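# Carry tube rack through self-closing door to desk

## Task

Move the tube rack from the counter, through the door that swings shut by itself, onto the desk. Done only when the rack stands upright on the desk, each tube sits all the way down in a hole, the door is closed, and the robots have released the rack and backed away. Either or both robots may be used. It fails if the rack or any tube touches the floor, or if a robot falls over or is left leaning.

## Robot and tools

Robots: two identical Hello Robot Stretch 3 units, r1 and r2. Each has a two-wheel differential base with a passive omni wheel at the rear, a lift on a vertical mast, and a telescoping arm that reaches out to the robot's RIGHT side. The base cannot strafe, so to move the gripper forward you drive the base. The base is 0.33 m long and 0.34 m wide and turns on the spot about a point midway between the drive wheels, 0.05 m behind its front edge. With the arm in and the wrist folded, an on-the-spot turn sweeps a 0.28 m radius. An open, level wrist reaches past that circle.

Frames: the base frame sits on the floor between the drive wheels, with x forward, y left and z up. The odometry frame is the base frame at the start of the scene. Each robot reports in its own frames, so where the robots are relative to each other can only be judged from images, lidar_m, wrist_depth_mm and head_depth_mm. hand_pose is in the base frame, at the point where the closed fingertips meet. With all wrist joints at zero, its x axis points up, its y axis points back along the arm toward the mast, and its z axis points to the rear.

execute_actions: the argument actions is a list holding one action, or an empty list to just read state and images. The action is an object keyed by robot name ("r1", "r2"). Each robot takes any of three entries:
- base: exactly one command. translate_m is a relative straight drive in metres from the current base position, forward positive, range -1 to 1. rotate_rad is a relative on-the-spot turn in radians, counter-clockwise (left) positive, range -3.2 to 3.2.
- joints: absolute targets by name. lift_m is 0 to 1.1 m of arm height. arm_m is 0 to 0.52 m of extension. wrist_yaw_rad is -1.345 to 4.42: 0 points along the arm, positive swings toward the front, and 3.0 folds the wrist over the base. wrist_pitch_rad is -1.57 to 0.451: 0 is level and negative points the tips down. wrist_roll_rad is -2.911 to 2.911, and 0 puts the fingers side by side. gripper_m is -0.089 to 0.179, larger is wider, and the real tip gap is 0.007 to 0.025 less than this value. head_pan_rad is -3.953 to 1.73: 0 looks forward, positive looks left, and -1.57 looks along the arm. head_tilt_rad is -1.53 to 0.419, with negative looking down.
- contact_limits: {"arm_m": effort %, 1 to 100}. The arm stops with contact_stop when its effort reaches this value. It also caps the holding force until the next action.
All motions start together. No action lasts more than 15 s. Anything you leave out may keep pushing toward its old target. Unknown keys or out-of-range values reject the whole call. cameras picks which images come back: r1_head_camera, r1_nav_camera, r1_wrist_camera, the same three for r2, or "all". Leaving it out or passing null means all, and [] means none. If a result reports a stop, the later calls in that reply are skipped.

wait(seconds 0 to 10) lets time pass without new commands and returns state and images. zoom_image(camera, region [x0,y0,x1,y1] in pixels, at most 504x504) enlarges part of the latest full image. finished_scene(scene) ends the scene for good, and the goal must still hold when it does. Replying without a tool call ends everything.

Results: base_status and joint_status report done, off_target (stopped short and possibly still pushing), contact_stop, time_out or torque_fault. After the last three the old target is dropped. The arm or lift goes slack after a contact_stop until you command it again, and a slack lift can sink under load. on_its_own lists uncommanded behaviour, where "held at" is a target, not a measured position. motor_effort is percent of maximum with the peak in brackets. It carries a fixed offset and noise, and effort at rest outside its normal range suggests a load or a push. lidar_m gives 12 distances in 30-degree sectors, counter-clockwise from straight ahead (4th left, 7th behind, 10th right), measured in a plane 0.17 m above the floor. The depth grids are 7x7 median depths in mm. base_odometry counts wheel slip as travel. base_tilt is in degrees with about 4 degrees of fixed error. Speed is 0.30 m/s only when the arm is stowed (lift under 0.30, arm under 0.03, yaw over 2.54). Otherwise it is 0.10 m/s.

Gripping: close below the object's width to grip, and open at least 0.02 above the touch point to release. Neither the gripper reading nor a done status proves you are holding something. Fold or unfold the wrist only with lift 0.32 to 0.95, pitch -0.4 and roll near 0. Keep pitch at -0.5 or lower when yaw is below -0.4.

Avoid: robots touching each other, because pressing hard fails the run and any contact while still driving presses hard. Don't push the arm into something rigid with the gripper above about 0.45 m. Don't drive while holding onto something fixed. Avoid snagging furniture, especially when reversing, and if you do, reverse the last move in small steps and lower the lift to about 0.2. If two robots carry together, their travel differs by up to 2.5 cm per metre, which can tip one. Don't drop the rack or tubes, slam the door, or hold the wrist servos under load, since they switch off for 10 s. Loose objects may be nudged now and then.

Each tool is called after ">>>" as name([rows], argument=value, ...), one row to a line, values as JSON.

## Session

>>> execute_actions(actions=[])

Scene clock: 0.00 s.
r1.base_odometry: x=+0.000 y=+0.000 heading=+0.000 (m, m, rad; r1's odometry frame)
r1.turned_by_wheels: +0.000 (rad since the last result)
r1.turned_by_imu: +0.000 (rad since the last result)
r1.base_tilt: forward=-1.2 right=+0.5 (deg)
r1.lidar_m: 2.55 1.18 1.30 1.27 1.33 1.24 1.21 1.02 0.77 0.75 0.79 1.22
r1.head_depth_mm: 1962 2421 2394 2430 2412 2380 2372 / 1940 2440 2412 2446 2415 2405 2368 / 1929 2461 2485 2453 2427 2423 2419 / 1943 2478 2493 2469 2451 2457 2409 / 1922 2522 2457 2481 2464 2418 2465 / 1918 2490 2517 2496 2514 2513 2458 / 1894 2535 2538 2514 2526 1428 2258
r1.base_status: not commanded
r1.joint_positions: lift_m=+0.397 arm_m=+0.001 wrist_yaw_rad=+2.938 wrist_pitch_rad=-0.616 wrist_roll_rad=+0.019 gripper_m=+0.037 head_pan_rad=+0.017 head_tilt_rad=-0.003
r1.joint_status: not commanded
r1.motor_effort: left_wheel=+0 right_wheel=-1 lift_m=+42 arm_m=+0 wrist_yaw_rad=+1 wrist_pitch_rad=+4 wrist_roll_rad=+0 gripper_m=+1 head_pan_rad=+1 head_tilt_rad=+2 (%)
r1.hand_pose: x=+0.0184 y=+0.0451 z=+0.3684 quat_wxyz=(+0.283, +0.698, +0.142, +0.642) (m; r1's base frame)
r1.wrist_depth_mm: - - - - - - - / - - - 992 - - - / 822 - 849 859 854 859 884 / 720 698 721 738 743 747 745 / 622 628 - 638 656 630 657 / 555 562 - 570 - 574 562 / 502 - - - 499 507 508
r2.base_odometry: x=+0.000 y=+0.000 heading=+0.000 (m, m, rad; r2's odometry frame)
r2.turned_by_wheels: +0.000 (rad since the last result)
r2.turned_by_imu: +0.000 (rad since the last result)
r2.base_tilt: forward=-1.1 right=-0.5 (deg)
r2.lidar_m: 1.99 1.97 2.08 1.67 1.67 0.83 0.66 0.66 0.71 1.09 1.51 1.64
r2.head_depth_mm: 1704 2198 2195 2208 2214 2186 2122 / 1695 2215 2192 2195 2174 2139 2100 / 1697 2131 2119 2086 2074 2052 2019 / 1702 2062 2020 2020 1978 1980 1958 / 1687 1978 1948 1938 1908 1893 1895 / 1703 1891 1871 1855 1849 1828 1826 / 1695 1840 1805 1789 1784 1761 1753
r2.base_status: not commanded
r2.joint_positions: lift_m=+0.434 arm_m=+0.001 wrist_yaw_rad=+2.933 wrist_pitch_rad=-0.311 wrist_roll_rad=+0.018 gripper_m=+0.037 head_pan_rad=+0.019 head_tilt_rad=+0.008
r2.joint_status: not commanded
r2.motor_effort: left_wheel=+0 right_wheel=+0 lift_m=+39 arm_m=+1 wrist_yaw_rad=-1 wrist_pitch_rad=+7 wrist_roll_rad=+0 gripper_m=+0 head_pan_rad=+1 head_tilt_rad=+2 (%)
r2.hand_pose: x=+0.0276 y=+0.0856 z=+0.4710 quat_wxyz=(+0.182, +0.712, +0.035, +0.677) (m; r2's base frame)
r2.wrist_depth_mm: - - - - - - - / - - - - - - - / - - - - - - - / - - - - - - - / - - - - - 925 943 / 790 788 - 771 - 755 761 / 659 667 632 651 621 641 634
pictures: r1_head_camera (sideways: a quarter turn clockwise sets it upright), r1_nav_camera (sideways: a quarter turn counterclockwise sets it upright), r1_wrist_camera, r2_head_camera (sideways: a quarter turn clockwise sets it upright), r2_nav_camera (sideways: a quarter turn counterclockwise sets it upright), r2_wrist_camera
Images, in order (width x height): r1_head_camera 896x504, r1_nav_camera 672x504, r1_wrist_camera 644x364, r2_head_camera 896x504, r2_nav_camera 672x504, r2_wrist_camera 644x364.

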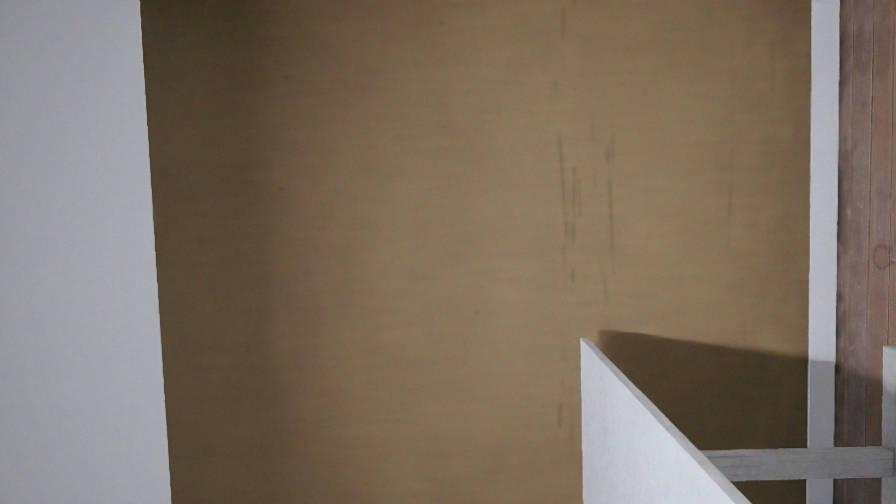

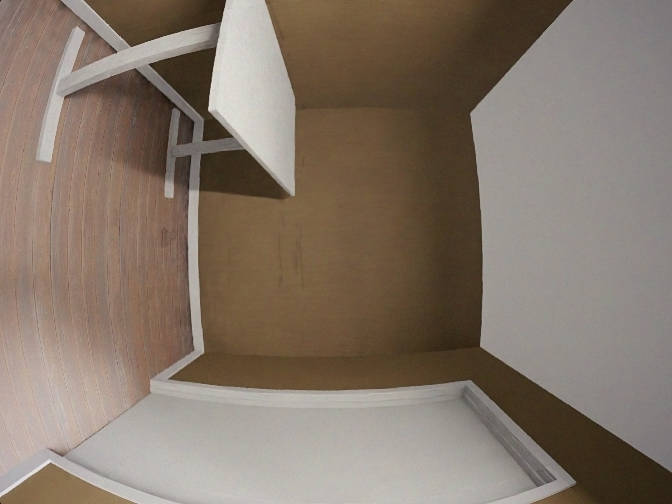

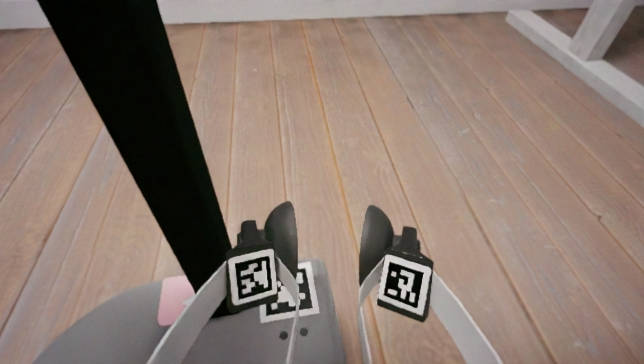

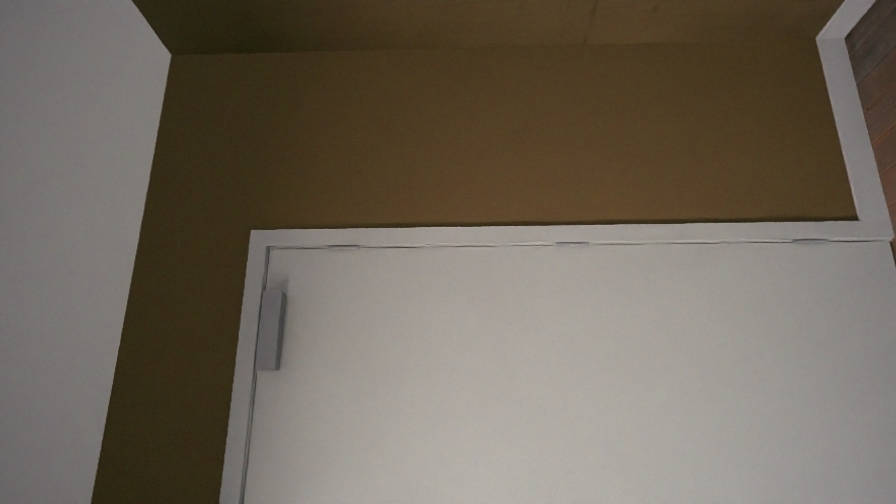

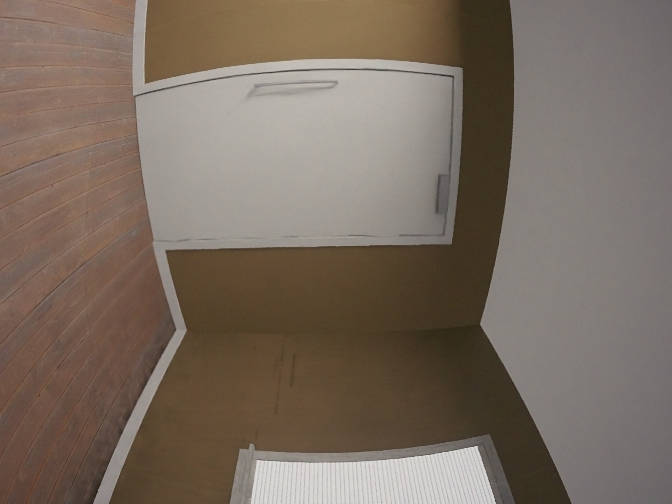

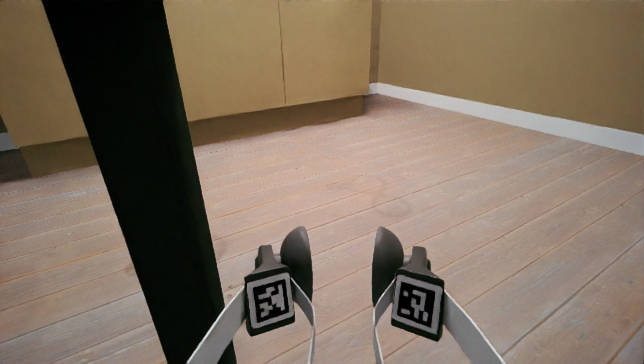

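>>> execute_actions([
  {"r1": {"joints": {"lift_m": 0.28, "wrist_pitch_rad": -0.4, "wrist_yaw_rad": 3.0, "head_pan_rad": -0.9, "head_tilt_rad": -0.8}}, "r2": {"base": {"rotate_rad": -1.0}, "joints": {"lift_m": 0.28, "wrist_pitch_rad": -0.4, "wrist_yaw_rad": 3.0, "head_pan_rad": -3.7, "head_tilt_rad": -0.3}}},
], cameras=["r1_head_camera","r2_head_camera","r2_nav_camera"])

Scene clock: 41.07 s.
r1.base_odometry: x=+0.000 y=+0.000 heading=+0.000 (m, m, rad; r1's odometry frame)
r1.turned_by_wheels: +0.000 (rad since the last result)
r1.turned_by_imu: +0.000 (rad since the last result)
r1.base_tilt: forward=-1.2 right=+0.5 (deg)
r1.lidar_m: 2.54 1.18 1.30 1.27 1.33 1.24 1.21 1.03 0.77 0.75 0.79 1.22
r1.head_depth_mm: 697 772 870 982 1140 1267 1160 / 743 832 942 1078 1273 1316 1155 / 803 905 1032 1211 1432 1326 1169 / 866 984 1140 1353 1511 1323 1161 / 1027 1189 1404 1684 1551 1340 1177 / 1134 1329 1603 1791 1552 1339 1174 / 1255 1498 1829 1883 1558 1343 1184
r1.base_status: not commanded
r1.joint_positions: lift_m=+0.280 arm_m=+0.001 wrist_yaw_rad=+2.997 wrist_pitch_rad=-0.420 wrist_roll_rad=+0.019 gripper_m=+0.037 head_pan_rad=-0.893 head_tilt_rad=-0.790
r1.joint_status: all done
r1.motor_effort: left_wheel=+0(0) right_wheel=-1(1) lift_m=+30(28) arm_m=+0(0) wrist_yaw_rad=+3(2) wrist_pitch_rad=+8(6) wrist_roll_rad=+0(0) gripper_m=+0(0) head_pan_rad=-4(59) head_tilt_rad=-5(36) (%)
r1.hand_pose: x=+0.0110 y=+0.0757 z=+0.2925 quat_wxyz=(+0.198, +0.707, +0.096, +0.673) (m; r1's base frame)
r1.wrist_depth_mm: - - - - - - - / - - - - - - - / 922 - 922 959 968 993 984 / 742 705 734 738 741 754 771 / 592 603 - 622 642 621 619 / 504 519 - 532 - 524 524 / - - - - 448 454 459
r2.base_odometry: x=+0.000 y=+0.000 heading=-1.000 (m, m, rad; r2's odometry frame)
r2.turned_by_wheels: -1.000 (rad since the last result)
r2.turned_by_imu: -1.014 (rad since the last result)
r2.base_tilt: forward=-1.2 right=-0.5 (deg)
r2.lidar_m: 1.51 1.67 1.98 1.97 2.01 1.67 1.52 0.80 0.66 0.66 0.73 1.17
r2.head_depth_mm: 2316 2459 2560 2047 2207 1933 1510 / 2241 2332 2468 1933 2042 1957 1508 / 2151 2250 2384 1872 1928 1968 1523 / 2062 2157 2272 1778 1856 1893 1520 / 1982 2111 2201 1710 1767 1847 1535 / 1930 2026 2088 1655 1694 1800 1521 / 1881 1951 2047 1604 1629 1736 1532
r2.base_status: done
r2.joint_positions: lift_m=+0.281 arm_m=+0.001 wrist_yaw_rad=+2.998 wrist_pitch_rad=-0.412 wrist_roll_rad=+0.018 gripper_m=+0.037 head_pan_rad=-3.693 head_tilt_rad=-0.296
r2.joint_status: all done
r2.motor_effort: left_wheel=+1(7) right_wheel=-2(8) lift_m=+21(31) arm_m=+1(1) wrist_yaw_rad=+1(0) wrist_pitch_rad=+6(4) wrist_roll_rad=+0(0) gripper_m=+0(0) head_pan_rad=-3(32) head_tilt_rad=-2(22) (%)
r2.hand_pose: x=+0.0109 y=+0.0770 z=+0.2946 quat_wxyz=(+0.195, +0.706, +0.093, +0.674) (m; r2's base frame)
r2.wrist_depth_mm: - - - - - - - / - - - - - - - / - - - - - - - / 803 779 792 771 764 744 746 / 629 627 610 626 620 603 589 / 523 516 - 530 - 503 498 / 454 - - - 421 428 428
pictures: r1_head_camera (sideways: a quarter turn clockwise sets it upright), r2_head_camera (sideways: a quarter turn clockwise sets it upright), r2_nav_camera (sideways: a quarter turn counterclockwise sets it upright)
Images, in order (width x height): r1_head_camera 896x504, r2_head_camera 896x504, r2_nav_camera 672x504.

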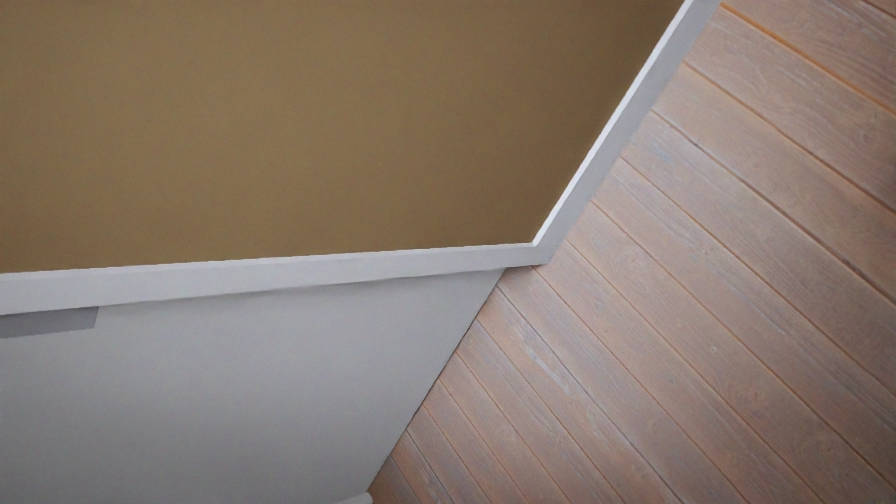

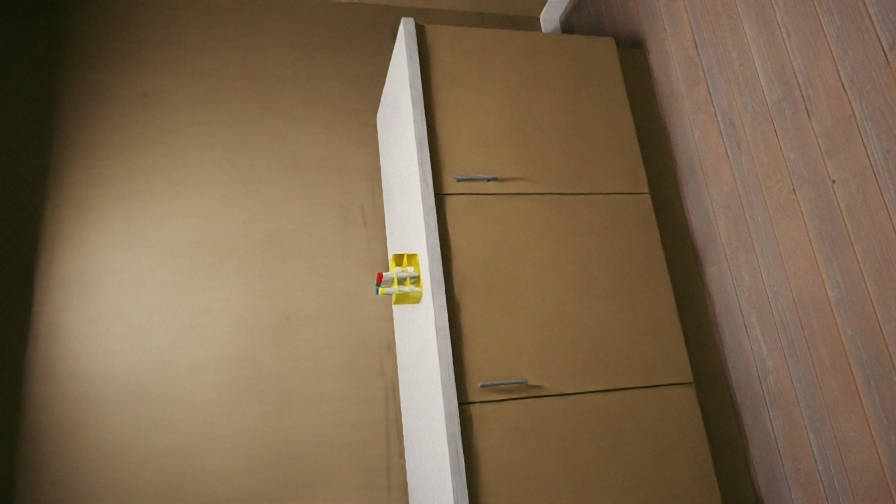

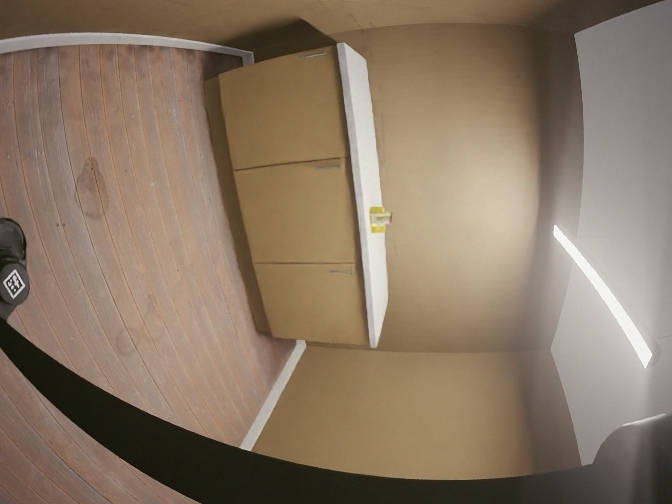

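>>> zoom_image(camera="r2_head_camera", region=[360, 235, 460, 325])

Region (360, 235, 460, 325) of r2_head_camera's 896x504 image, scaled by 5.040, with more detail than that image has; it fills the top 454 rows of this view, and the rest is white.

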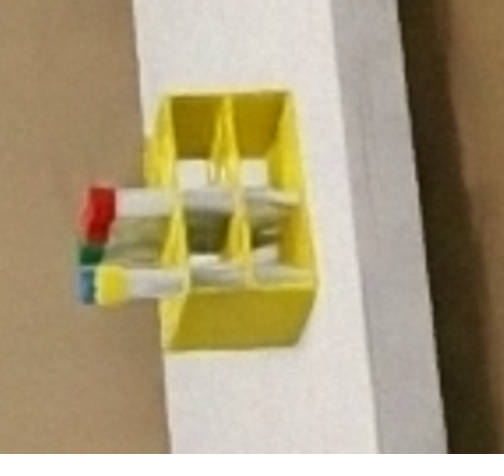

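>>> execute_actions(actions=[])

Scene clock: 78.03 s.
r1.base_odometry: x=+0.000 y=+0.000 heading=+0.000 (m, m, rad; r1's odometry frame)
r1.turned_by_wheels: +0.000 (rad since the last result)
r1.turned_by_imu: +0.000 (rad since the last result)
r1.base_tilt: forward=-1.3 right=+0.5 (deg)
r1.lidar_m: 2.54 1.18 1.30 1.27 1.33 1.24 1.21 1.03 0.77 0.75 0.79 1.22
r1.head_depth_mm: 698 770 864 984 1132 1264 1153 / 748 831 943 1085 1273 1308 1160 / 803 902 1032 1198 1430 1328 1164 / 868 981 1135 1354 1505 1333 1175 / 1032 1188 1390 1694 1542 1336 1177 / 1141 1329 1585 1805 1556 1338 1176 / 1252 1487 1830 1858 1568 1351 1181
r1.base_status: not commanded
r1.joint_positions: lift_m=+0.280 arm_m=+0.001 wrist_yaw_rad=+2.997 wrist_pitch_rad=-0.420 wrist_roll_rad=+0.019 gripper_m=+0.037 head_pan_rad=-0.893 head_tilt_rad=-0.790
r1.joint_status: all done
r1.motor_effort: left_wheel=+0(0) right_wheel=-1(1) lift_m=+30(28) arm_m=+0(0) wrist_yaw_rad=+4(2) wrist_pitch_rad=+8(6) wrist_roll_rad=+0(0) gripper_m=+1(0) head_pan_rad=-6(59) head_tilt_rad=-4(36) (%)
r1.hand_pose: x=+0.0110 y=+0.0757 z=+0.2925 quat_wxyz=(+0.198, +0.707, +0.096, +0.673) (m; r1's base frame)
r1.wrist_depth_mm: - - - - - - - / - - - - - - - / 922 - 928 957 959 991 952 / 727 722 725 732 753 759 775 / 591 593 - 614 638 616 633 / 506 519 - 532 - 520 522 / - - - - 444 458 458
r2.base_odometry: x=+0.000 y=+0.000 heading=-1.000 (m, m, rad; r2's odometry frame)
r2.turned_by_wheels: +0.000 (rad since the last result)
r2.turned_by_imu: -0.001 (rad since the last result)
r2.base_tilt: forward=-1.1 right=-0.6 (deg)
r2.lidar_m: 1.51 1.68 1.98 1.97 2.01 1.67 1.52 0.80 0.66 0.65 0.73 1.17
r2.head_depth_mm: 2309 2459 2562 2020 2223 1944 1507 / 2237 2367 2471 1927 2029 1971 1511 / 2148 2255 2356 1864 1935 1968 1526 / 2089 2173 2252 1774 1852 1878 1535 / 2002 2083 2208 1705 1756 1861 1535 / 1930 2000 2102 1649 1703 1789 1539 / 1872 1946 2025 1614 1629 1746 1538
r2.base_status: done
r2.joint_positions: lift_m=+0.281 arm_m=+0.001 wrist_yaw_rad=+2.998 wrist_pitch_rad=-0.412 wrist_roll_rad=+0.018 gripper_m=+0.037 head_pan_rad=-3.693 head_tilt_rad=-0.296
r2.joint_status: all done
r2.motor_effort: left_wheel=+1(7) right_wheel=-2(8) lift_m=+21(31) arm_m=+1(1) wrist_yaw_rad=+1(0) wrist_pitch_rad=+6(4) wrist_roll_rad=+0(0) gripper_m=+0(0) head_pan_rad=-3(32) head_tilt_rad=-2(22) (%)
r2.hand_pose: x=+0.0109 y=+0.0770 z=+0.2946 quat_wxyz=(+0.195, +0.706, +0.093, +0.674) (m; r2's base frame)
r2.wrist_depth_mm: - - - - - - - / - - - - - - - / - - - - - - - / 808 780 772 760 756 752 732 / 630 624 625 630 640 605 591 / 528 521 - 523 - 501 501 / 447 - - - 418 428 425
pictures: r1_head_camera (sideways: a quarter turn clockwise sets it upright), r1_nav_camera (sideways: a quarter turn counterclockwise sets it upright), r1_wrist_camera, r2_head_camera (sideways: a quarter turn clockwise sets it upright), r2_nav_camera (sideways: a quarter turn counterclockwise sets it upright), r2_wrist_camera
Images, in order (width x height): r1_head_camera 896x504, r1_nav_camera 672x504, r1_wrist_camera 644x364, r2_head_camera 896x504, r2_nav_camera 672x504, r2_wrist_camera 644x364.

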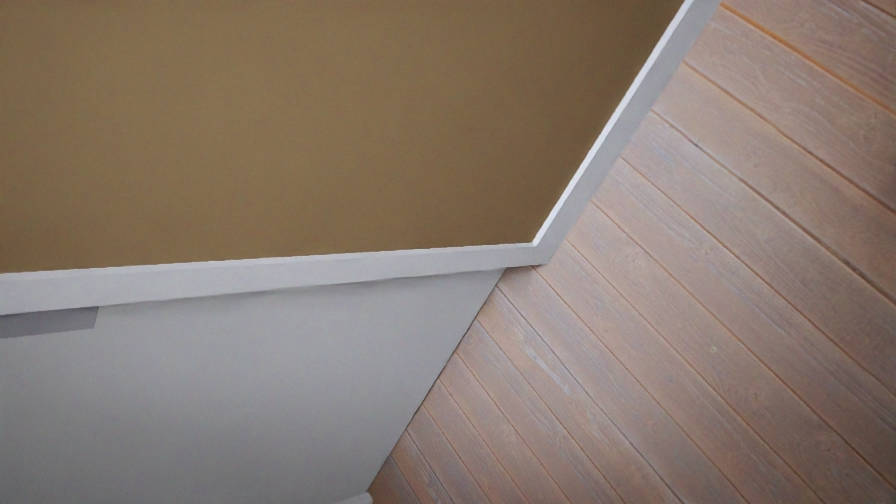

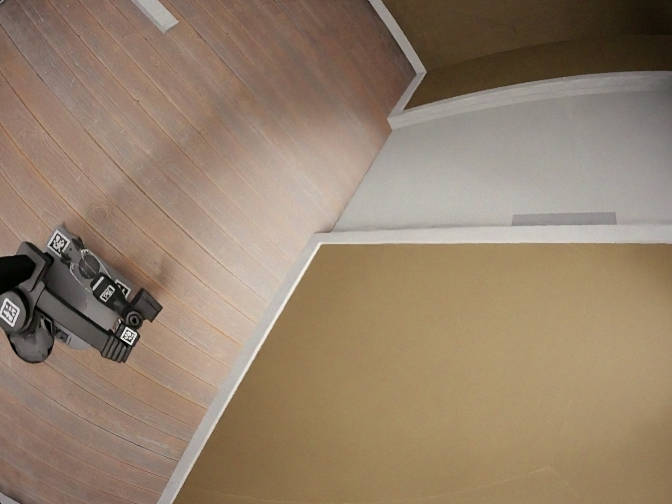

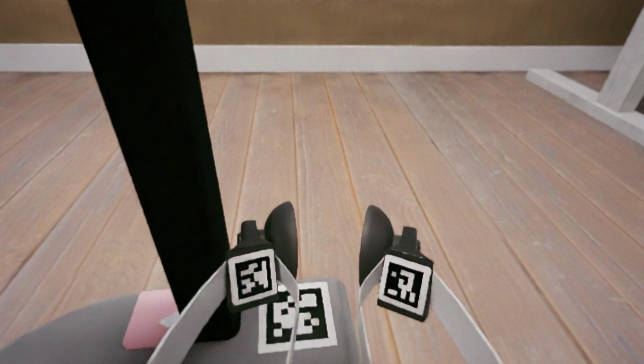

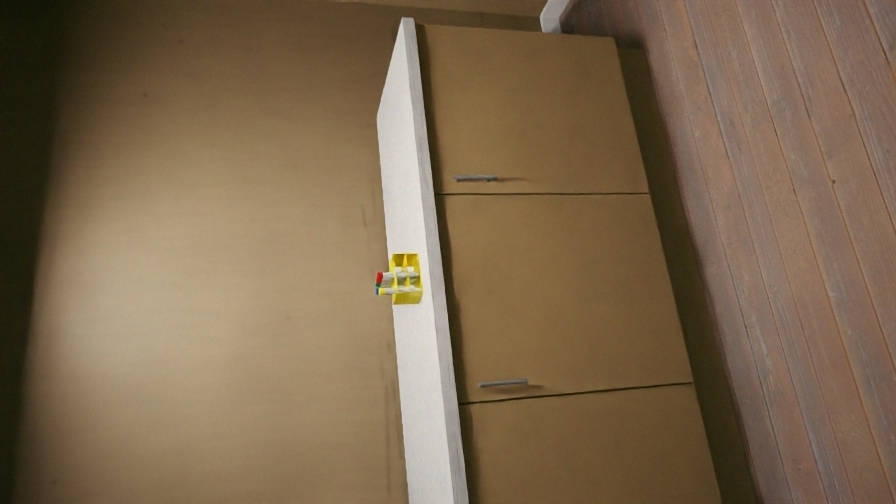

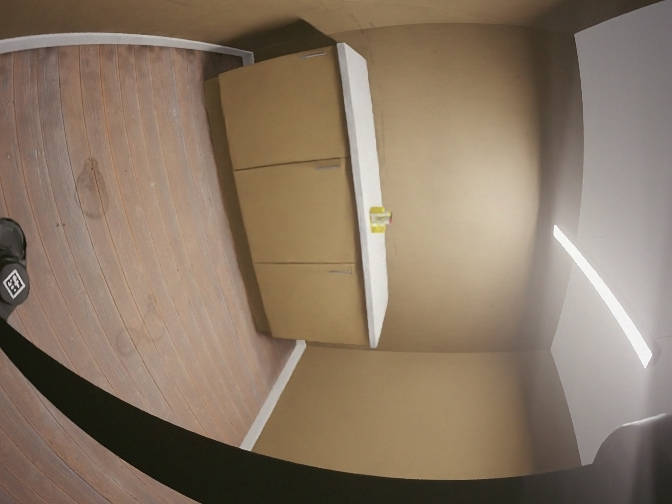

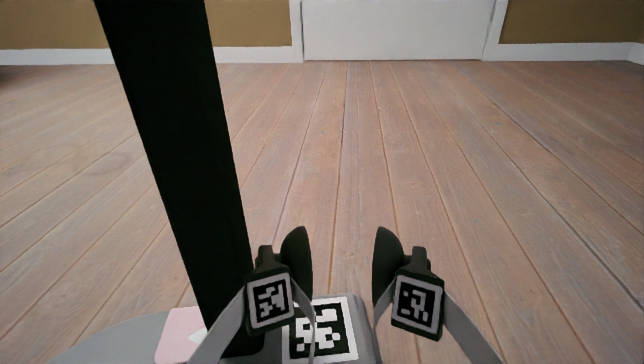

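>>> execute_actions([
  {"r1": {"base": {"translate_m": 1.0}}, "r2": {"base": {"rotate_rad": -0.66}, "joints": {"head_pan_rad": -3.0, "head_tilt_rad": -0.35}}},
], cameras=[])

>>> execute_actions([
  {"r1": {"base": {"rotate_rad": 1.515}, "joints": {"head_pan_rad": -3.14, "head_tilt_rad": -0.6}}, "r2": {"base": {"translate_m": -1.0}}},
], cameras=["r1_nav_camera", "r2_head_camera", "r1_head_camera"])

Scene clock: 94.40 s.
r1.base_odometry: x=+1.000 y=+0.000 heading=+0.000 (m, m, rad; r1's odometry frame)
r1.turned_by_wheels: +0.000 (rad since the last result)
r1.turned_by_imu: +0.001 (rad since the last result)
r1.base_tilt: forward=-1.2 right=+0.5 (deg)
r1.lidar_m: 1.55 1.37 1.25 0.74 1.29 1.82 2.20 1.08 0.82 0.86 0.91 1.18
r1.head_depth_mm: 807 893 1013 1139 1325 1307 1157 / 864 966 1092 1253 1432 1310 1160 / 930 1045 1197 1389 1503 1325 1161 / 990 1112 1264 1494 1542 1330 1167 / 995 1141 1352 1651 1542 1341 1163 / 1102 1283 1542 1769 1563 1349 1178 / 1213 1444 1756 1865 1568 1350 1184
r1.base_status: done
r1.joint_positions: lift_m=+0.280 arm_m=+0.001 wrist_yaw_rad=+2.998 wrist_pitch_rad=-0.419 wrist_roll_rad=+0.019 gripper_m=+0.037 head_pan_rad=-0.893 head_tilt_rad=-0.790
r1.joint_status: not commanded
r1.motor_effort: left_wheel=+0(10) right_wheel=-1(4) lift_m=+30(30) arm_m=+0(0) wrist_yaw_rad=+3(3) wrist_pitch_rad=+7(7) wrist_roll_rad=+0(0) gripper_m=+0(1) head_pan_rad=-4(5) head_tilt_rad=-5(5) (%)
r1.hand_pose: x=+0.0109 y=+0.0758 z=+0.2927 quat_wxyz=(+0.198, +0.707, +0.096, +0.673) (m; r1's base frame)
r1.wrist_depth_mm: - - - - - - - / - - - - - - - / 910 - 900 962 967 962 990 / 700 737 692 739 748 765 765 / 594 593 - 598 637 623 629 / 507 526 - 541 - 532 534 / - - - - 455 461 458
r2.base_odometry: x=+0.000 y=+0.000 heading=-1.660 (m, m, rad; r2's odometry frame)
r2.turned_by_wheels: -0.660 (rad since the last result)
r2.turned_by_imu: -0.669 (rad since the last result)
r2.base_tilt: forward=-1.2 right=-0.6 (deg)
r2.lidar_m: 0.99 1.51 1.59 2.02 1.99 2.08 1.70 1.66 0.89 0.67 0.65 0.69
r2.head_depth_mm: 2249 2375 2495 1994 2142 1835 1455 / 2166 2280 2387 1905 2043 1827 1440 / 2089 2219 2287 1834 1956 1840 1448 / 2009 2128 2217 1744 1875 1843 1460 / 1946 2079 2159 1711 1802 1839 1454 / 1905 2009 2108 1656 1729 1804 1472 / 1844 1932 2028 1595 1671 1766 1473
r2.base_status: done
r2.joint_positions: lift_m=+0.281 arm_m=+0.001 wrist_yaw_rad=+2.998 wrist_pitch_rad=-0.412 wrist_roll_rad=+0.018 gripper_m=+0.037 head_pan_rad=-3.007 head_tilt_rad=-0.346
r2.joint_status: all done
r2.motor_effort: left_wheel=+1(7) right_wheel=-2(9) lift_m=+21(20) arm_m=+0(0) wrist_yaw_rad=+2(2) wrist_pitch_rad=+6(6) wrist_roll_rad=+0(0) gripper_m=+0(0) head_pan_rad=+2(30) head_tilt_rad=-2(7) (%)
r2.hand_pose: x=+0.0109 y=+0.0770 z=+0.2946 quat_wxyz=(+0.195, +0.706, +0.093, +0.674) (m; r2's base frame)
r2.wrist_depth_mm: - - - - - - - / - - - - - - - / - - - - - - - / 803 791 784 755 756 746 729 / 627 628 621 629 643 594 590 / 526 516 - 527 - 503 496 / 448 - - - 424 429 426
pictures: none
No camera images: the call's "cameras" was empty. Leave "cameras" out to get every camera's image.

Scene clock: 99.33 s.
r1.base_odometry: x=+1.000 y=+0.000 heading=+1.515 (m, m, rad; r1's odometry frame)
r1.turned_by_wheels: +1.515 (rad since the last result)
r1.turned_by_imu: +1.527 (rad since the last result)
r1.base_tilt: forward=-1.2 right=+0.5 (deg)
r1.lidar_m: 0.74 1.27 1.71 2.20 1.15 0.82 0.86 0.90 1.11 1.55 1.37 1.28
r1.head_depth_mm: 699 749 821 909 1008 1192 1251 / 727 792 886 981 1091 1240 1262 / 726 800 884 989 1122 1296 1265 / 727 796 884 984 1110 1294 1278 / 725 797 880 980 1111 1292 1287 / 725 793 876 980 1108 1281 1282 / 722 790 875 983 1113 1279 1289
r1.base_status: done
r1.joint_positions: lift_m=+0.280 arm_m=+0.001 wrist_yaw_rad=+2.998 wrist_pitch_rad=-0.419 wrist_roll_rad=+0.019 gripper_m=+0.037 head_pan_rad=-3.133 head_tilt_rad=-0.605
r1.joint_status: all done
r1.motor_effort: left_wheel=-3(10) right_wheel=+0(5) lift_m=+30(30) arm_m=+0(0) wrist_yaw_rad=+3(3) wrist_pitch_rad=+7(7) wrist_roll_rad=+0(0) gripper_m=+0(0) head_pan_rad=-5(59) head_tilt_rad=+3(20) (%)
r1.hand_pose: x=+0.0109 y=+0.0758 z=+0.2927 quat_wxyz=(+0.198, +0.707, +0.096, +0.673) (m; r1's base frame)
r1.wrist_depth_mm: - - - - - - - / - - - - - - - / 908 - 953 930 - 985 974 / 724 718 749 746 741 773 766 / 601 606 - 620 624 620 634 / 504 522 - 533 - 534 528 / - - - - 446 465 463
r2.base_odometry: x=+0.089 y=+0.996 heading=-1.660 (m, m, rad; r2's odometry frame)
r2.turned_by_wheels: +0.000 (rad since the last result)
r2.turned_by_imu: -0.002 (rad since the last result)
r2.base_tilt: forward=-1.2 right=-0.6 (deg)
r2.lidar_m: 1.66 2.40 2.05 1.56 1.53 1.03 0.79 0.77 0.81 1.13 1.11 1.16
r2.head_depth_mm: 1351 1433 1527 1232 974 1052 1154 / 1314 1387 1481 1246 934 1005 1094 / 1259 1335 1416 1255 893 961 1039 / 1217 1291 1369 1267 871 918 990 / 1183 1249 1317 1284 832 879 943 / 1148 1211 1278 1293 820 841 905 / 1110 1166 1228 1256 799 809 870
r2.base_status: done
r2.joint_positions: lift_m=+0.281 arm_m=+0.001 wrist_yaw_rad=+2.999 wrist_pitch_rad=-0.412 wrist_roll_rad=+0.018 gripper_m=+0.037 head_pan_rad=-3.007 head_tilt_rad=-0.347
r2.joint_status: not commanded
r2.motor_effort: left_wheel=+2(5) right_wheel=-2(11) lift_m=+21(20) arm_m=+1(1) wrist_yaw_rad=+2(2) wrist_pitch_rad=+6(6) wrist_roll_rad=+0(0) gripper_m=+0(1) head_pan_rad=+3(3) head_tilt_rad=-1(2) (%)
r2.hand_pose: x=+0.0108 y=+0.0770 z=+0.2946 quat_wxyz=(+0.195, +0.706, +0.093, +0.674) (m; r2's base frame)
r2.wrist_depth_mm: - - - - - - - / - - - - - - - / - - - - - - - / 806 784 780 756 753 743 738 / 639 618 611 626 632 599 595 / 519 517 - 529 - 500 502 / 446 - - - 423 429 429
pictures: r1_head_camera (sideways: a quarter turn clockwise sets it upright), r1_nav_camera (sideways: a quarter turn counterclockwise sets it upright), r2_head_camera (sideways: a quarter turn clockwise sets it upright)
Images, in order (width x height): r1_head_camera 896x504, r1_nav_camera 672x504, r2_head_camera 896x504.

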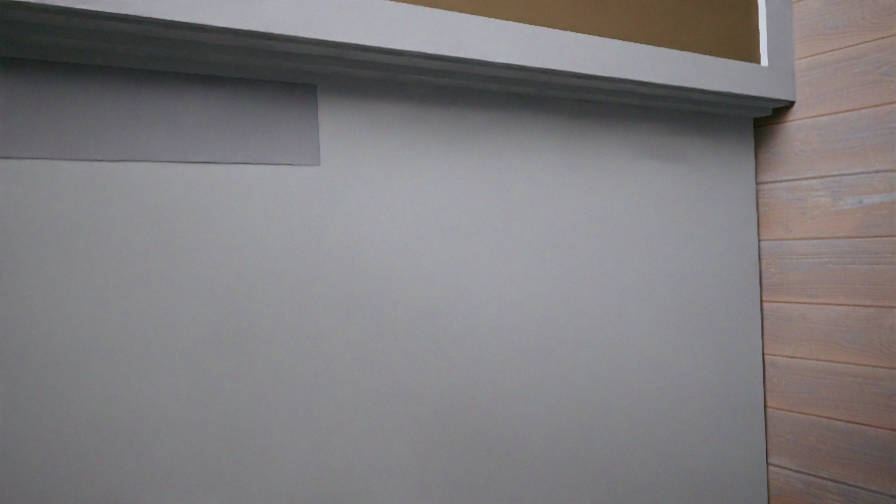

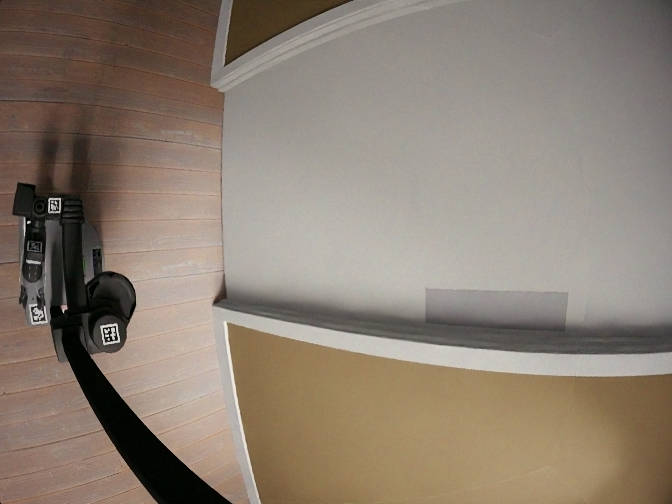

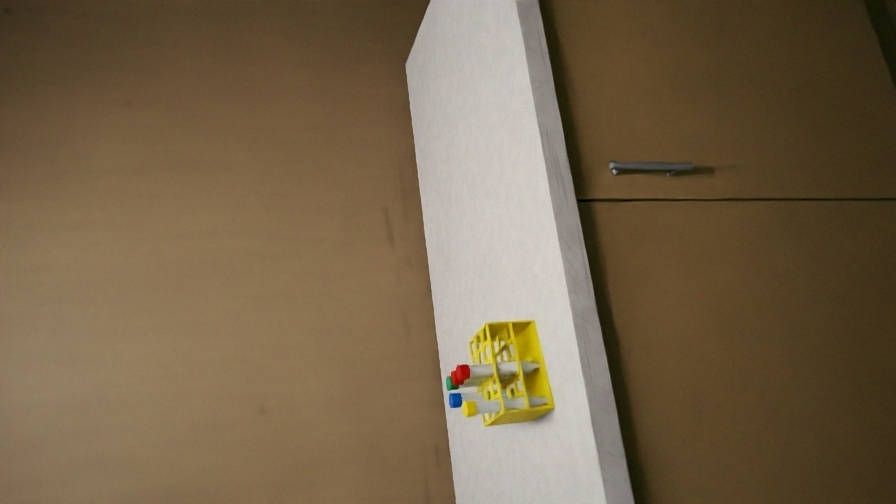

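>>> execute_actions([
  {"r1": {"base": {"translate_m": -0.585}}, "r2": {"base": {"translate_m": -0.32}}},
], cameras=[])

>>> execute_actions([
  {"r1": {"joints": {"lift_m": 0.31}}, "r2": {"base": {"rotate_rad": -0.95}, "joints": {"head_pan_rad": -1.6, "head_tilt_rad": -0.55}}},
], cameras=["r2_head_camera", "r1_nav_camera"])

Scene clock: 155.60 s.
r1.base_odometry: x=+0.967 y=-0.584 heading=+1.515 (m, m, rad; r1's odometry frame)
r1.turned_by_wheels: +0.000 (rad since the last result)
r1.turned_by_imu: -0.001 (rad since the last result)
r1.base_tilt: forward=-1.3 right=+0.5 (deg)
r1.lidar_m: 1.32 1.87 2.29 0.91 0.31 0.30 0.28 0.29 0.40 0.82 1.62 1.77
r1.head_depth_mm: - - - 295 334 387 461 / - - - 294 335 387 460 / - - - 294 334 387 459 / - - - 294 333 386 458 / - - - 296 333 384 455 / - - - 295 331 383 454 / - - - 294 331 383 453
r1.base_status: done
r1.joint_positions: lift_m=+0.280 arm_m=+0.001 wrist_yaw_rad=+2.998 wrist_pitch_rad=-0.419 wrist_roll_rad=+0.019 gripper_m=+0.037 head_pan_rad=-3.133 head_tilt_rad=-0.605
r1.joint_status: not commanded
r1.motor_effort: left_wheel=-3(14) right_wheel=+0(3) lift_m=+30(30) arm_m=+0(0) wrist_yaw_rad=+2(2) wrist_pitch_rad=+7(7) wrist_roll_rad=+0(0) gripper_m=+0(1) head_pan_rad=-4(4) head_tilt_rad=+2(2) (%)
r1.hand_pose: x=+0.0109 y=+0.0758 z=+0.2928 quat_wxyz=(+0.198, +0.707, +0.095, +0.673) (m; r1's base frame)
r1.wrist_depth_mm: 334 - - - - - - / 347 - - - - - - / 319 - 938 998 970 981 988 / 310 444 729 727 766 775 753 / 332 442 - 604 639 620 632 / 353 438 - 539 - 526 528 / - - - - 451 457 456
r2.base_odometry: x=+0.117 y=+1.315 heading=-1.660 (m, m, rad; r2's odometry frame)
r2.turned_by_wheels: +0.000 (rad since the last result)
r2.turned_by_imu: -0.002 (rad since the last result)
r2.base_tilt: forward=-1.1 right=-0.6 (deg)
r2.lidar_m: 1.88 2.68 1.86 1.41 1.39 0.65 0.49 0.48 0.51 0.73 1.25 1.32
r2.head_depth_mm: 1075 1138 1211 1238 769 640 704 / 1033 1095 1169 1199 773 611 670 / 998 1059 1122 1162 780 589 635 / 962 1021 1080 1126 784 568 606 / 933 983 1043 1091 787 571 579 / 905 954 1006 1056 791 574 553 / 878 922 969 1019 685 574 526
r2.base_status: done
r2.joint_positions: lift_m=+0.281 arm_m=+0.001 wrist_yaw_rad=+2.999 wrist_pitch_rad=-0.412 wrist_roll_rad=+0.018 gripper_m=+0.037 head_pan_rad=-3.007 head_tilt_rad=-0.347
r2.joint_status: not commanded
r2.motor_effort: left_wheel=+1(6) right_wheel=-2(11) lift_m=+21(22) arm_m=+0(0) wrist_yaw_rad=+1(2) wrist_pitch_rad=+6(6) wrist_roll_rad=+0(1) gripper_m=+0(0) head_pan_rad=+3(3) head_tilt_rad=-2(1) (%)
r2.hand_pose: x=+0.0108 y=+0.0770 z=+0.2946 quat_wxyz=(+0.195, +0.706, +0.093, +0.674) (m; r2's base frame)
r2.wrist_depth_mm: - - - - - - - / - - - - - - - / - - - - - - - / 803 793 776 761 772 752 733 / 635 620 610 628 632 596 584 / 520 525 - 519 - 506 498 / 451 - - - 419 428 425
pictures: none
No camera images: the call's "cameras" was empty. Leave "cameras" out to get every camera's image.

Scene clock: 157.40 s.
r1.base_odometry: x=+0.967 y=-0.584 heading=+1.515 (m, m, rad; r1's odometry frame)
r1.turned_by_wheels: +0.000 (rad since the last result)
r1.turned_by_imu: +0.000 (rad since the last result)
r1.base_tilt: forward=-1.2 right=+0.6 (deg)
r1.lidar_m: 1.32 1.86 2.29 0.90 0.30 0.30 0.28 0.29 0.39 0.82 1.62 1.77
r1.head_depth_mm: - - - 295 334 386 461 / - - - 294 335 387 460 / - - - 294 334 386 458 / - - - 294 333 386 457 / - - - 296 333 385 456 / - - - 295 332 384 454 / - - - 295 331 383 454
r1.base_status: not commanded
r1.joint_positions: lift_m=+0.310 arm_m=+0.001 wrist_yaw_rad=+2.998 wrist_pitch_rad=-0.419 wrist_roll_rad=+0.019 gripper_m=+0.037 head_pan_rad=-3.133 head_tilt_rad=-0.605
r1.joint_status: all done
r1.motor_effort: left_wheel=-3(3) right_wheel=+0(0) lift_m=+54(57) arm_m=+0(0) wrist_yaw_rad=+3(3) wrist_pitch_rad=+7(7) wrist_roll_rad=+0(0) gripper_m=+0(2) head_pan_rad=-4(4) head_tilt_rad=+2(2) (%)
r1.hand_pose: x=+0.0109 y=+0.0758 z=+0.3220 quat_wxyz=(+0.198, +0.707, +0.095, +0.673) (m; r1's base frame)
r1.wrist_depth_mm: 334 - - - - - - / 350 - - - - - - / 321 - 997 - - - - / 311 447 783 781 820 814 841 / 331 480 - 648 682 669 665 / 354 442 - 560 - 563 568 / 379 - - - 483 482 498
r2.base_odometry: x=+0.117 y=+1.315 heading=-2.609 (m, m, rad; r2's odometry frame)
r2.turned_by_wheels: -0.950 (rad since the last result)
r2.turned_by_imu: -0.961 (rad since the last result)
r2.base_tilt: forward=-1.1 right=-0.6 (deg)
r2.lidar_m: 1.25 1.37 2.13 2.68 1.71 1.38 1.37 0.60 0.49 0.48 0.53 0.83
r2.head_depth_mm: 856 938 1008 767 568 614 712 / 866 948 1027 773 572 626 730 / 881 958 1042 634 576 641 749 / 889 970 1053 655 600 654 769 / 902 985 1064 789 603 671 787 / 917 997 1080 798 607 686 815 / 922 1016 1091 801 634 707 834
r2.base_status: done
r2.joint_positions: lift_m=+0.281 arm_m=+0.001 wrist_yaw_rad=+2.999 wrist_pitch_rad=-0.412 wrist_roll_rad=+0.018 gripper_m=+0.037 head_pan_rad=-1.607 head_tilt_rad=-0.543
r2.joint_status: all done
r2.motor_effort: left_wheel=+1(8) right_wheel=-2(10) lift_m=+21(20) arm_m=+0(0) wrist_yaw_rad=+1(1) wrist_pitch_rad=+6(6) wrist_roll_rad=+0(0) gripper_m=+1(0) head_pan_rad=+2(33) head_tilt_rad=-4(18) (%)
r2.hand_pose: x=+0.0108 y=+0.0770 z=+0.2946 quat_wxyz=(+0.195, +0.706, +0.093, +0.674) (m; r2's base frame)
r2.wrist_depth_mm: - - - - - - - / - - - - - - - / - - - - - - - / 791 787 776 766 755 740 737 / 620 624 622 618 624 606 595 / 525 516 - 524 - 503 494 / 445 - - - 423 430 422
pictures: r1_nav_camera (sideways: a quarter turn counterclockwise sets it upright), r2_head_camera (sideways: a quarter turn clockwise sets it upright)
Images, in order (width x height): r1_nav_camera 672x504, r2_head_camera 896x504.

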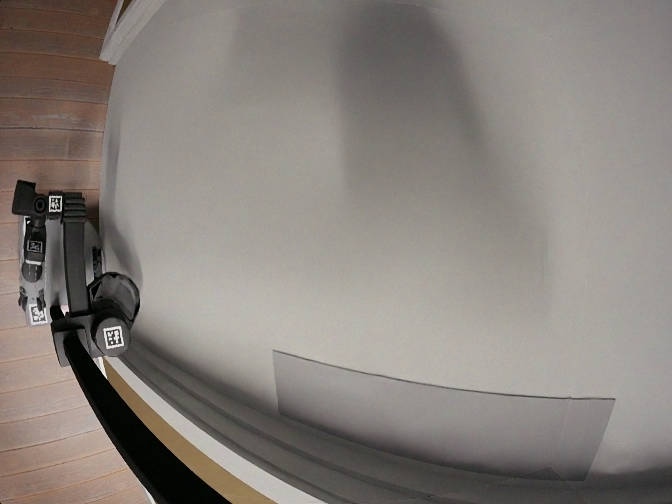

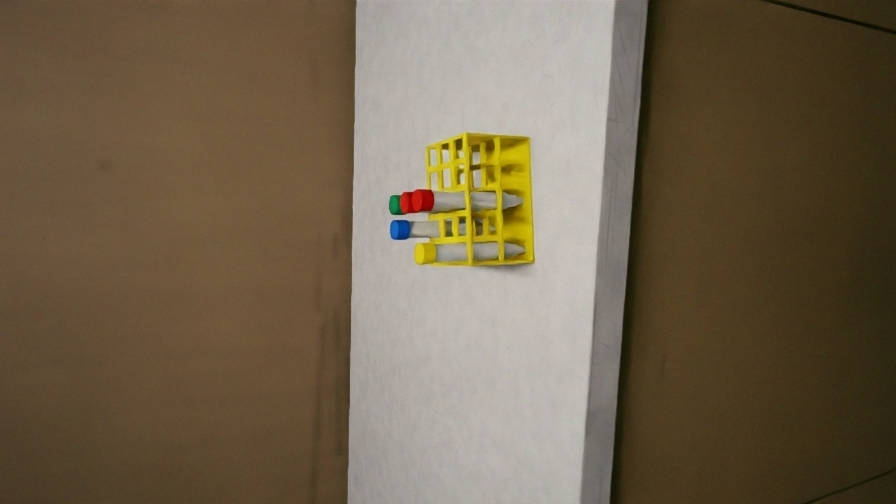

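>>> zoom_image(camera="r2_head_camera", region=[370, 110, 570, 290])

Region (370, 110, 570, 290) of r2_head_camera's 896x504 image, scaled by 2.520, with more detail than that image has; it fills the top 454 rows of this view, and the rest is white.

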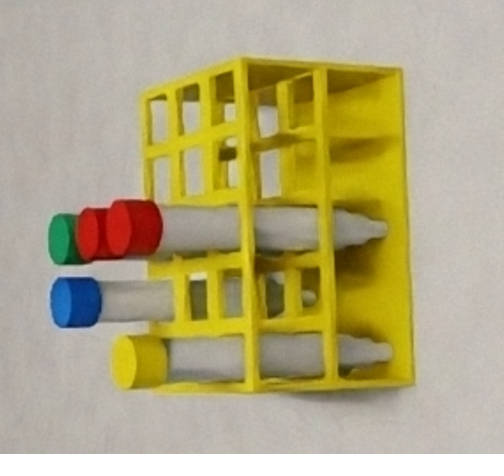

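>>> execute_actions([
  {"r1": {"base": {"translate_m": -0.09}}, "r2": {"base": {"translate_m": -0.017}, "joints": {"lift_m": 0.42, "wrist_pitch_rad": -0.4, "wrist_roll_rad": 0.0}}},
], cameras=[])

>>> execute_actions([
  {"r1": {"base": {"translate_m": -0.39}}, "r2": {"joints": {"lift_m": 0.9, "wrist_yaw_rad": -0.045}}},
], cameras=["r1_nav_camera", "r2_wrist_camera"])

Scene clock: 197.10 s.
r1.base_odometry: x=+0.962 y=-0.674 heading=+1.515 (m, m, rad; r1's odometry frame)
r1.turned_by_wheels: +0.000 (rad since the last result)
r1.turned_by_imu: +0.001 (rad since the last result)
r1.base_tilt: forward=-1.2 right=+0.5 (deg)
r1.lidar_m: 1.41 1.96 2.29 0.52 0.26 0.30 0.28 0.28 0.35 0.73 1.62 1.84
r1.head_depth_mm: - - - 297 338 393 471 / - - - 295 334 387 461 / - - - 293 329 380 451 / - - - 290 323 373 441 / - - - 288 318 366 431 / - - - 286 313 359 421 / - - - 285 308 353 413
r1.base_status: translate_m off_target (by the wheels' count: -0.0899 of -0.0900)
r1.joint_positions: lift_m=+0.310 arm_m=+0.001 wrist_yaw_rad=+2.998 wrist_pitch_rad=-0.419 wrist_roll_rad=+0.019 gripper_m=+0.037 head_pan_rad=-3.133 head_tilt_rad=-0.603
r1.joint_status: not commanded
r1.motor_effort: left_wheel=-16(50) right_wheel=-15(25) lift_m=+52(54) arm_m=+0(0) wrist_yaw_rad=+2(3) wrist_pitch_rad=+7(7) wrist_roll_rad=+0(0) gripper_m=+2(1) head_pan_rad=-5(4) head_tilt_rad=+2(2) (%)
r1.hand_pose: x=+0.0107 y=+0.0759 z=+0.3221 quat_wxyz=(+0.197, +0.707, +0.096, +0.673) (m; r1's base frame)
r1.wrist_depth_mm: 227 - - - - - - / 241 - - - - - - / 259 - 898 - 982 - - / 283 302 781 794 799 806 810 / 319 327 - 671 687 660 676 / 369 368 - 547 - 564 566 / 471 - - - 477 489 491
r2.base_odometry: x=+0.132 y=+1.323 heading=-2.609 (m, m, rad; r2's odometry frame)
r2.turned_by_wheels: +0.000 (rad since the last result)
r2.turned_by_imu: -0.001 (rad since the last result)
r2.base_tilt: forward=-1.1 right=-0.6 (deg)
r2.lidar_m: 1.27 1.39 2.17 2.68 1.56 1.37 1.36 0.59 0.48 0.48 0.53 0.83
r2.head_depth_mm: 857 933 1008 768 569 610 709 / 862 941 1021 771 573 624 725 / 880 956 1039 671 575 639 745 / 888 970 1052 632 600 651 764 / 899 983 1067 792 604 666 787 / 909 997 1080 795 607 682 810 / 921 1010 1092 804 612 701 831
r2.base_status: done
r2.joint_positions: lift_m=+0.419 arm_m=+0.001 wrist_yaw_rad=+2.999 wrist_pitch_rad=-0.412 wrist_roll_rad=+0.005 gripper_m=+0.037 head_pan_rad=-1.607 head_tilt_rad=-0.543
r2.joint_status: all done
r2.motor_effort: left_wheel=+1(6) right_wheel=-3(11) lift_m=+55(55) arm_m=+0(1) wrist_yaw_rad=+1(2) wrist_pitch_rad=+6(6) wrist_roll_rad=-1(2) gripper_m=+0(0) head_pan_rad=+2(3) head_tilt_rad=-2(3) (%)
r2.hand_pose: x=+0.0108 y=+0.0770 z=+0.4334 quat_wxyz=(+0.194, +0.702, +0.095, +0.678) (m; r2's base frame)
r2.wrist_depth_mm: - - - - - - - / - - - - - - - / - - - - - - - / - - - - - - - / 826 822 813 819 845 800 797 / 685 686 - 668 - 675 665 / 591 585 - 578 559 574 571
pictures: none
No camera images: the call's "cameras" was empty. Leave "cameras" out to get every camera's image.

Scene clock: 202.30 s.
r1.base_odometry: x=+0.941 y=-1.063 heading=+1.515 (m, m, rad; r1's odometry frame)
r1.turned_by_wheels: +0.000 (rad since the last result)
r1.turned_by_imu: +0.000 (rad since the last result)
r1.base_tilt: forward=-1.1 right=+0.6 (deg)
r1.lidar_m: 1.80 0.29 0.26 0.54 1.64 1.46 0.28 0.26 0.27 0.35 0.82 2.16
r1.head_depth_mm: 2113 2304 2570 2311 1801 1469 1253 / 286 303 340 391 1693 1442 1246 / - 287 311 349 396 462 553 / - - 293 321 361 411 486 / - - - 299 334 376 434 / - - - 287 309 345 392 / - - - - 291 319 358
r1.base_status: done
r1.joint_positions: lift_m=+0.310 arm_m=+0.001 wrist_yaw_rad=+2.998 wrist_pitch_rad=-0.419 wrist_roll_rad=+0.019 gripper_m=+0.037 head_pan_rad=-3.133 head_tilt_rad=-0.603
r1.joint_status: not commanded
r1.motor_effort: left_wheel=-15(30) right_wheel=-10(21) lift_m=+53(53) arm_m=+0(0) wrist_yaw_rad=+2(2) wrist_pitch_rad=+7(7) wrist_roll_rad=+0(0) gripper_m=+2(0) head_pan_rad=-4(4) head_tilt_rad=+2(1) (%)
r1.hand_pose: x=+0.0107 y=+0.0759 z=+0.3221 quat_wxyz=(+0.197, +0.707, +0.096, +0.673) (m; r1's base frame)
r1.wrist_depth_mm: - - - - 382 265 269 / - - - - 386 286 307 / 963 - 985 925 367 309 987 / 762 764 774 762 376 350 824 / 628 664 - 650 390 397 668 / 543 553 - 547 - 531 583 / 490 - - - 483 485 485
r2.base_odometry: x=+0.132 y=+1.323 heading=-2.609 (m, m, rad; r2's odometry frame)
r2.turned_by_wheels: +0.000 (rad since the last result)
r2.turned_by_imu: -0.001 (rad since the last result)
r2.base_tilt: forward=-1.2 right=-0.6 (deg)
r2.lidar_m: 1.27 1.39 2.17 2.69 1.47 1.36 1.36 0.59 0.48 0.48 0.53 0.83
r2.head_depth_mm: 855 931 1009 767 569 596 - / 866 944 1026 773 571 614 - / 876 953 1037 669 575 604 - / 885 973 1056 632 598 641 770 / 900 983 1063 790 602 667 789 / 910 998 1081 800 608 683 808 / 919 1009 1092 802 612 700 832
r2.base_status: not commanded
r2.joint_positions: lift_m=+0.899 arm_m=+0.001 wrist_yaw_rad=-0.043 wrist_pitch_rad=-0.412 wrist_roll_rad=+0.004 gripper_m=+0.037 head_pan_rad=-1.607 head_tilt_rad=-0.543
r2.joint_status: all done
r2.motor_effort: left_wheel=+1(1) right_wheel=-2(2) lift_m=+55(59) arm_m=+1(0) wrist_yaw_rad=-3(5) wrist_pitch_rad=+6(6) wrist_roll_rad=-1(1) gripper_m=+0(0) head_pan_rad=+2(3) head_tilt_rad=-3(3) (%)
r2.hand_pose: x=-0.0312 y=-0.3708 z=+0.9134 quat_wxyz=(+0.688, +0.130, -0.696, -0.160) (m; r2's base frame)
r2.wrist_depth_mm: 843 793 776 304 698 684 650 / 485 480 468 351 419 461 451 / 314 310 307 305 303 301 301 / 295 277 262 252 240 230 224 / 365 344 320 300 282 269 233 / 412 391 364 332 - 298 281 / 509 457 422 389 368 332 310
pictures: r1_nav_camera (sideways: a quarter turn counterclockwise sets it upright), r2_wrist_camera
Images, in order (width x height): r1_nav_camera 672x504, r2_wrist_camera 644x364.

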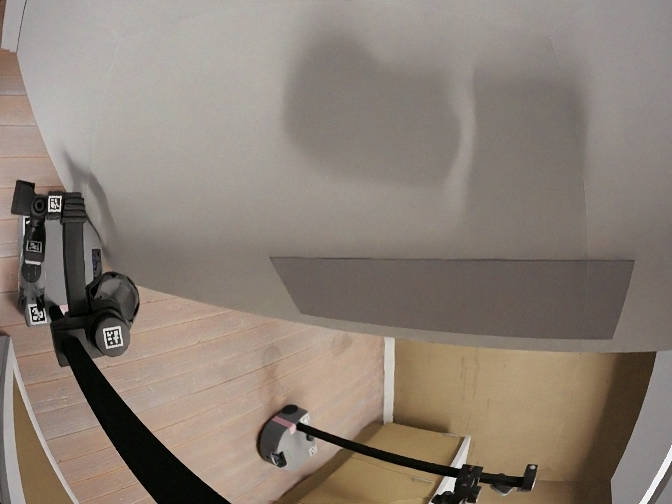

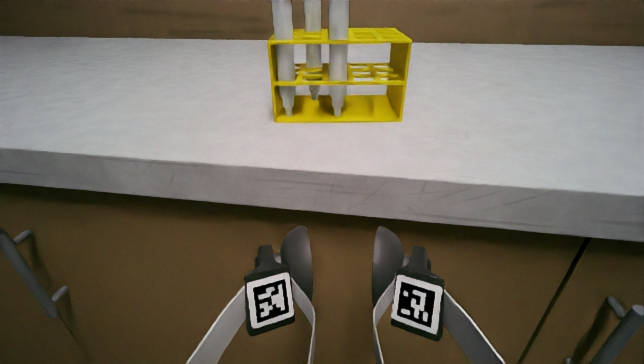

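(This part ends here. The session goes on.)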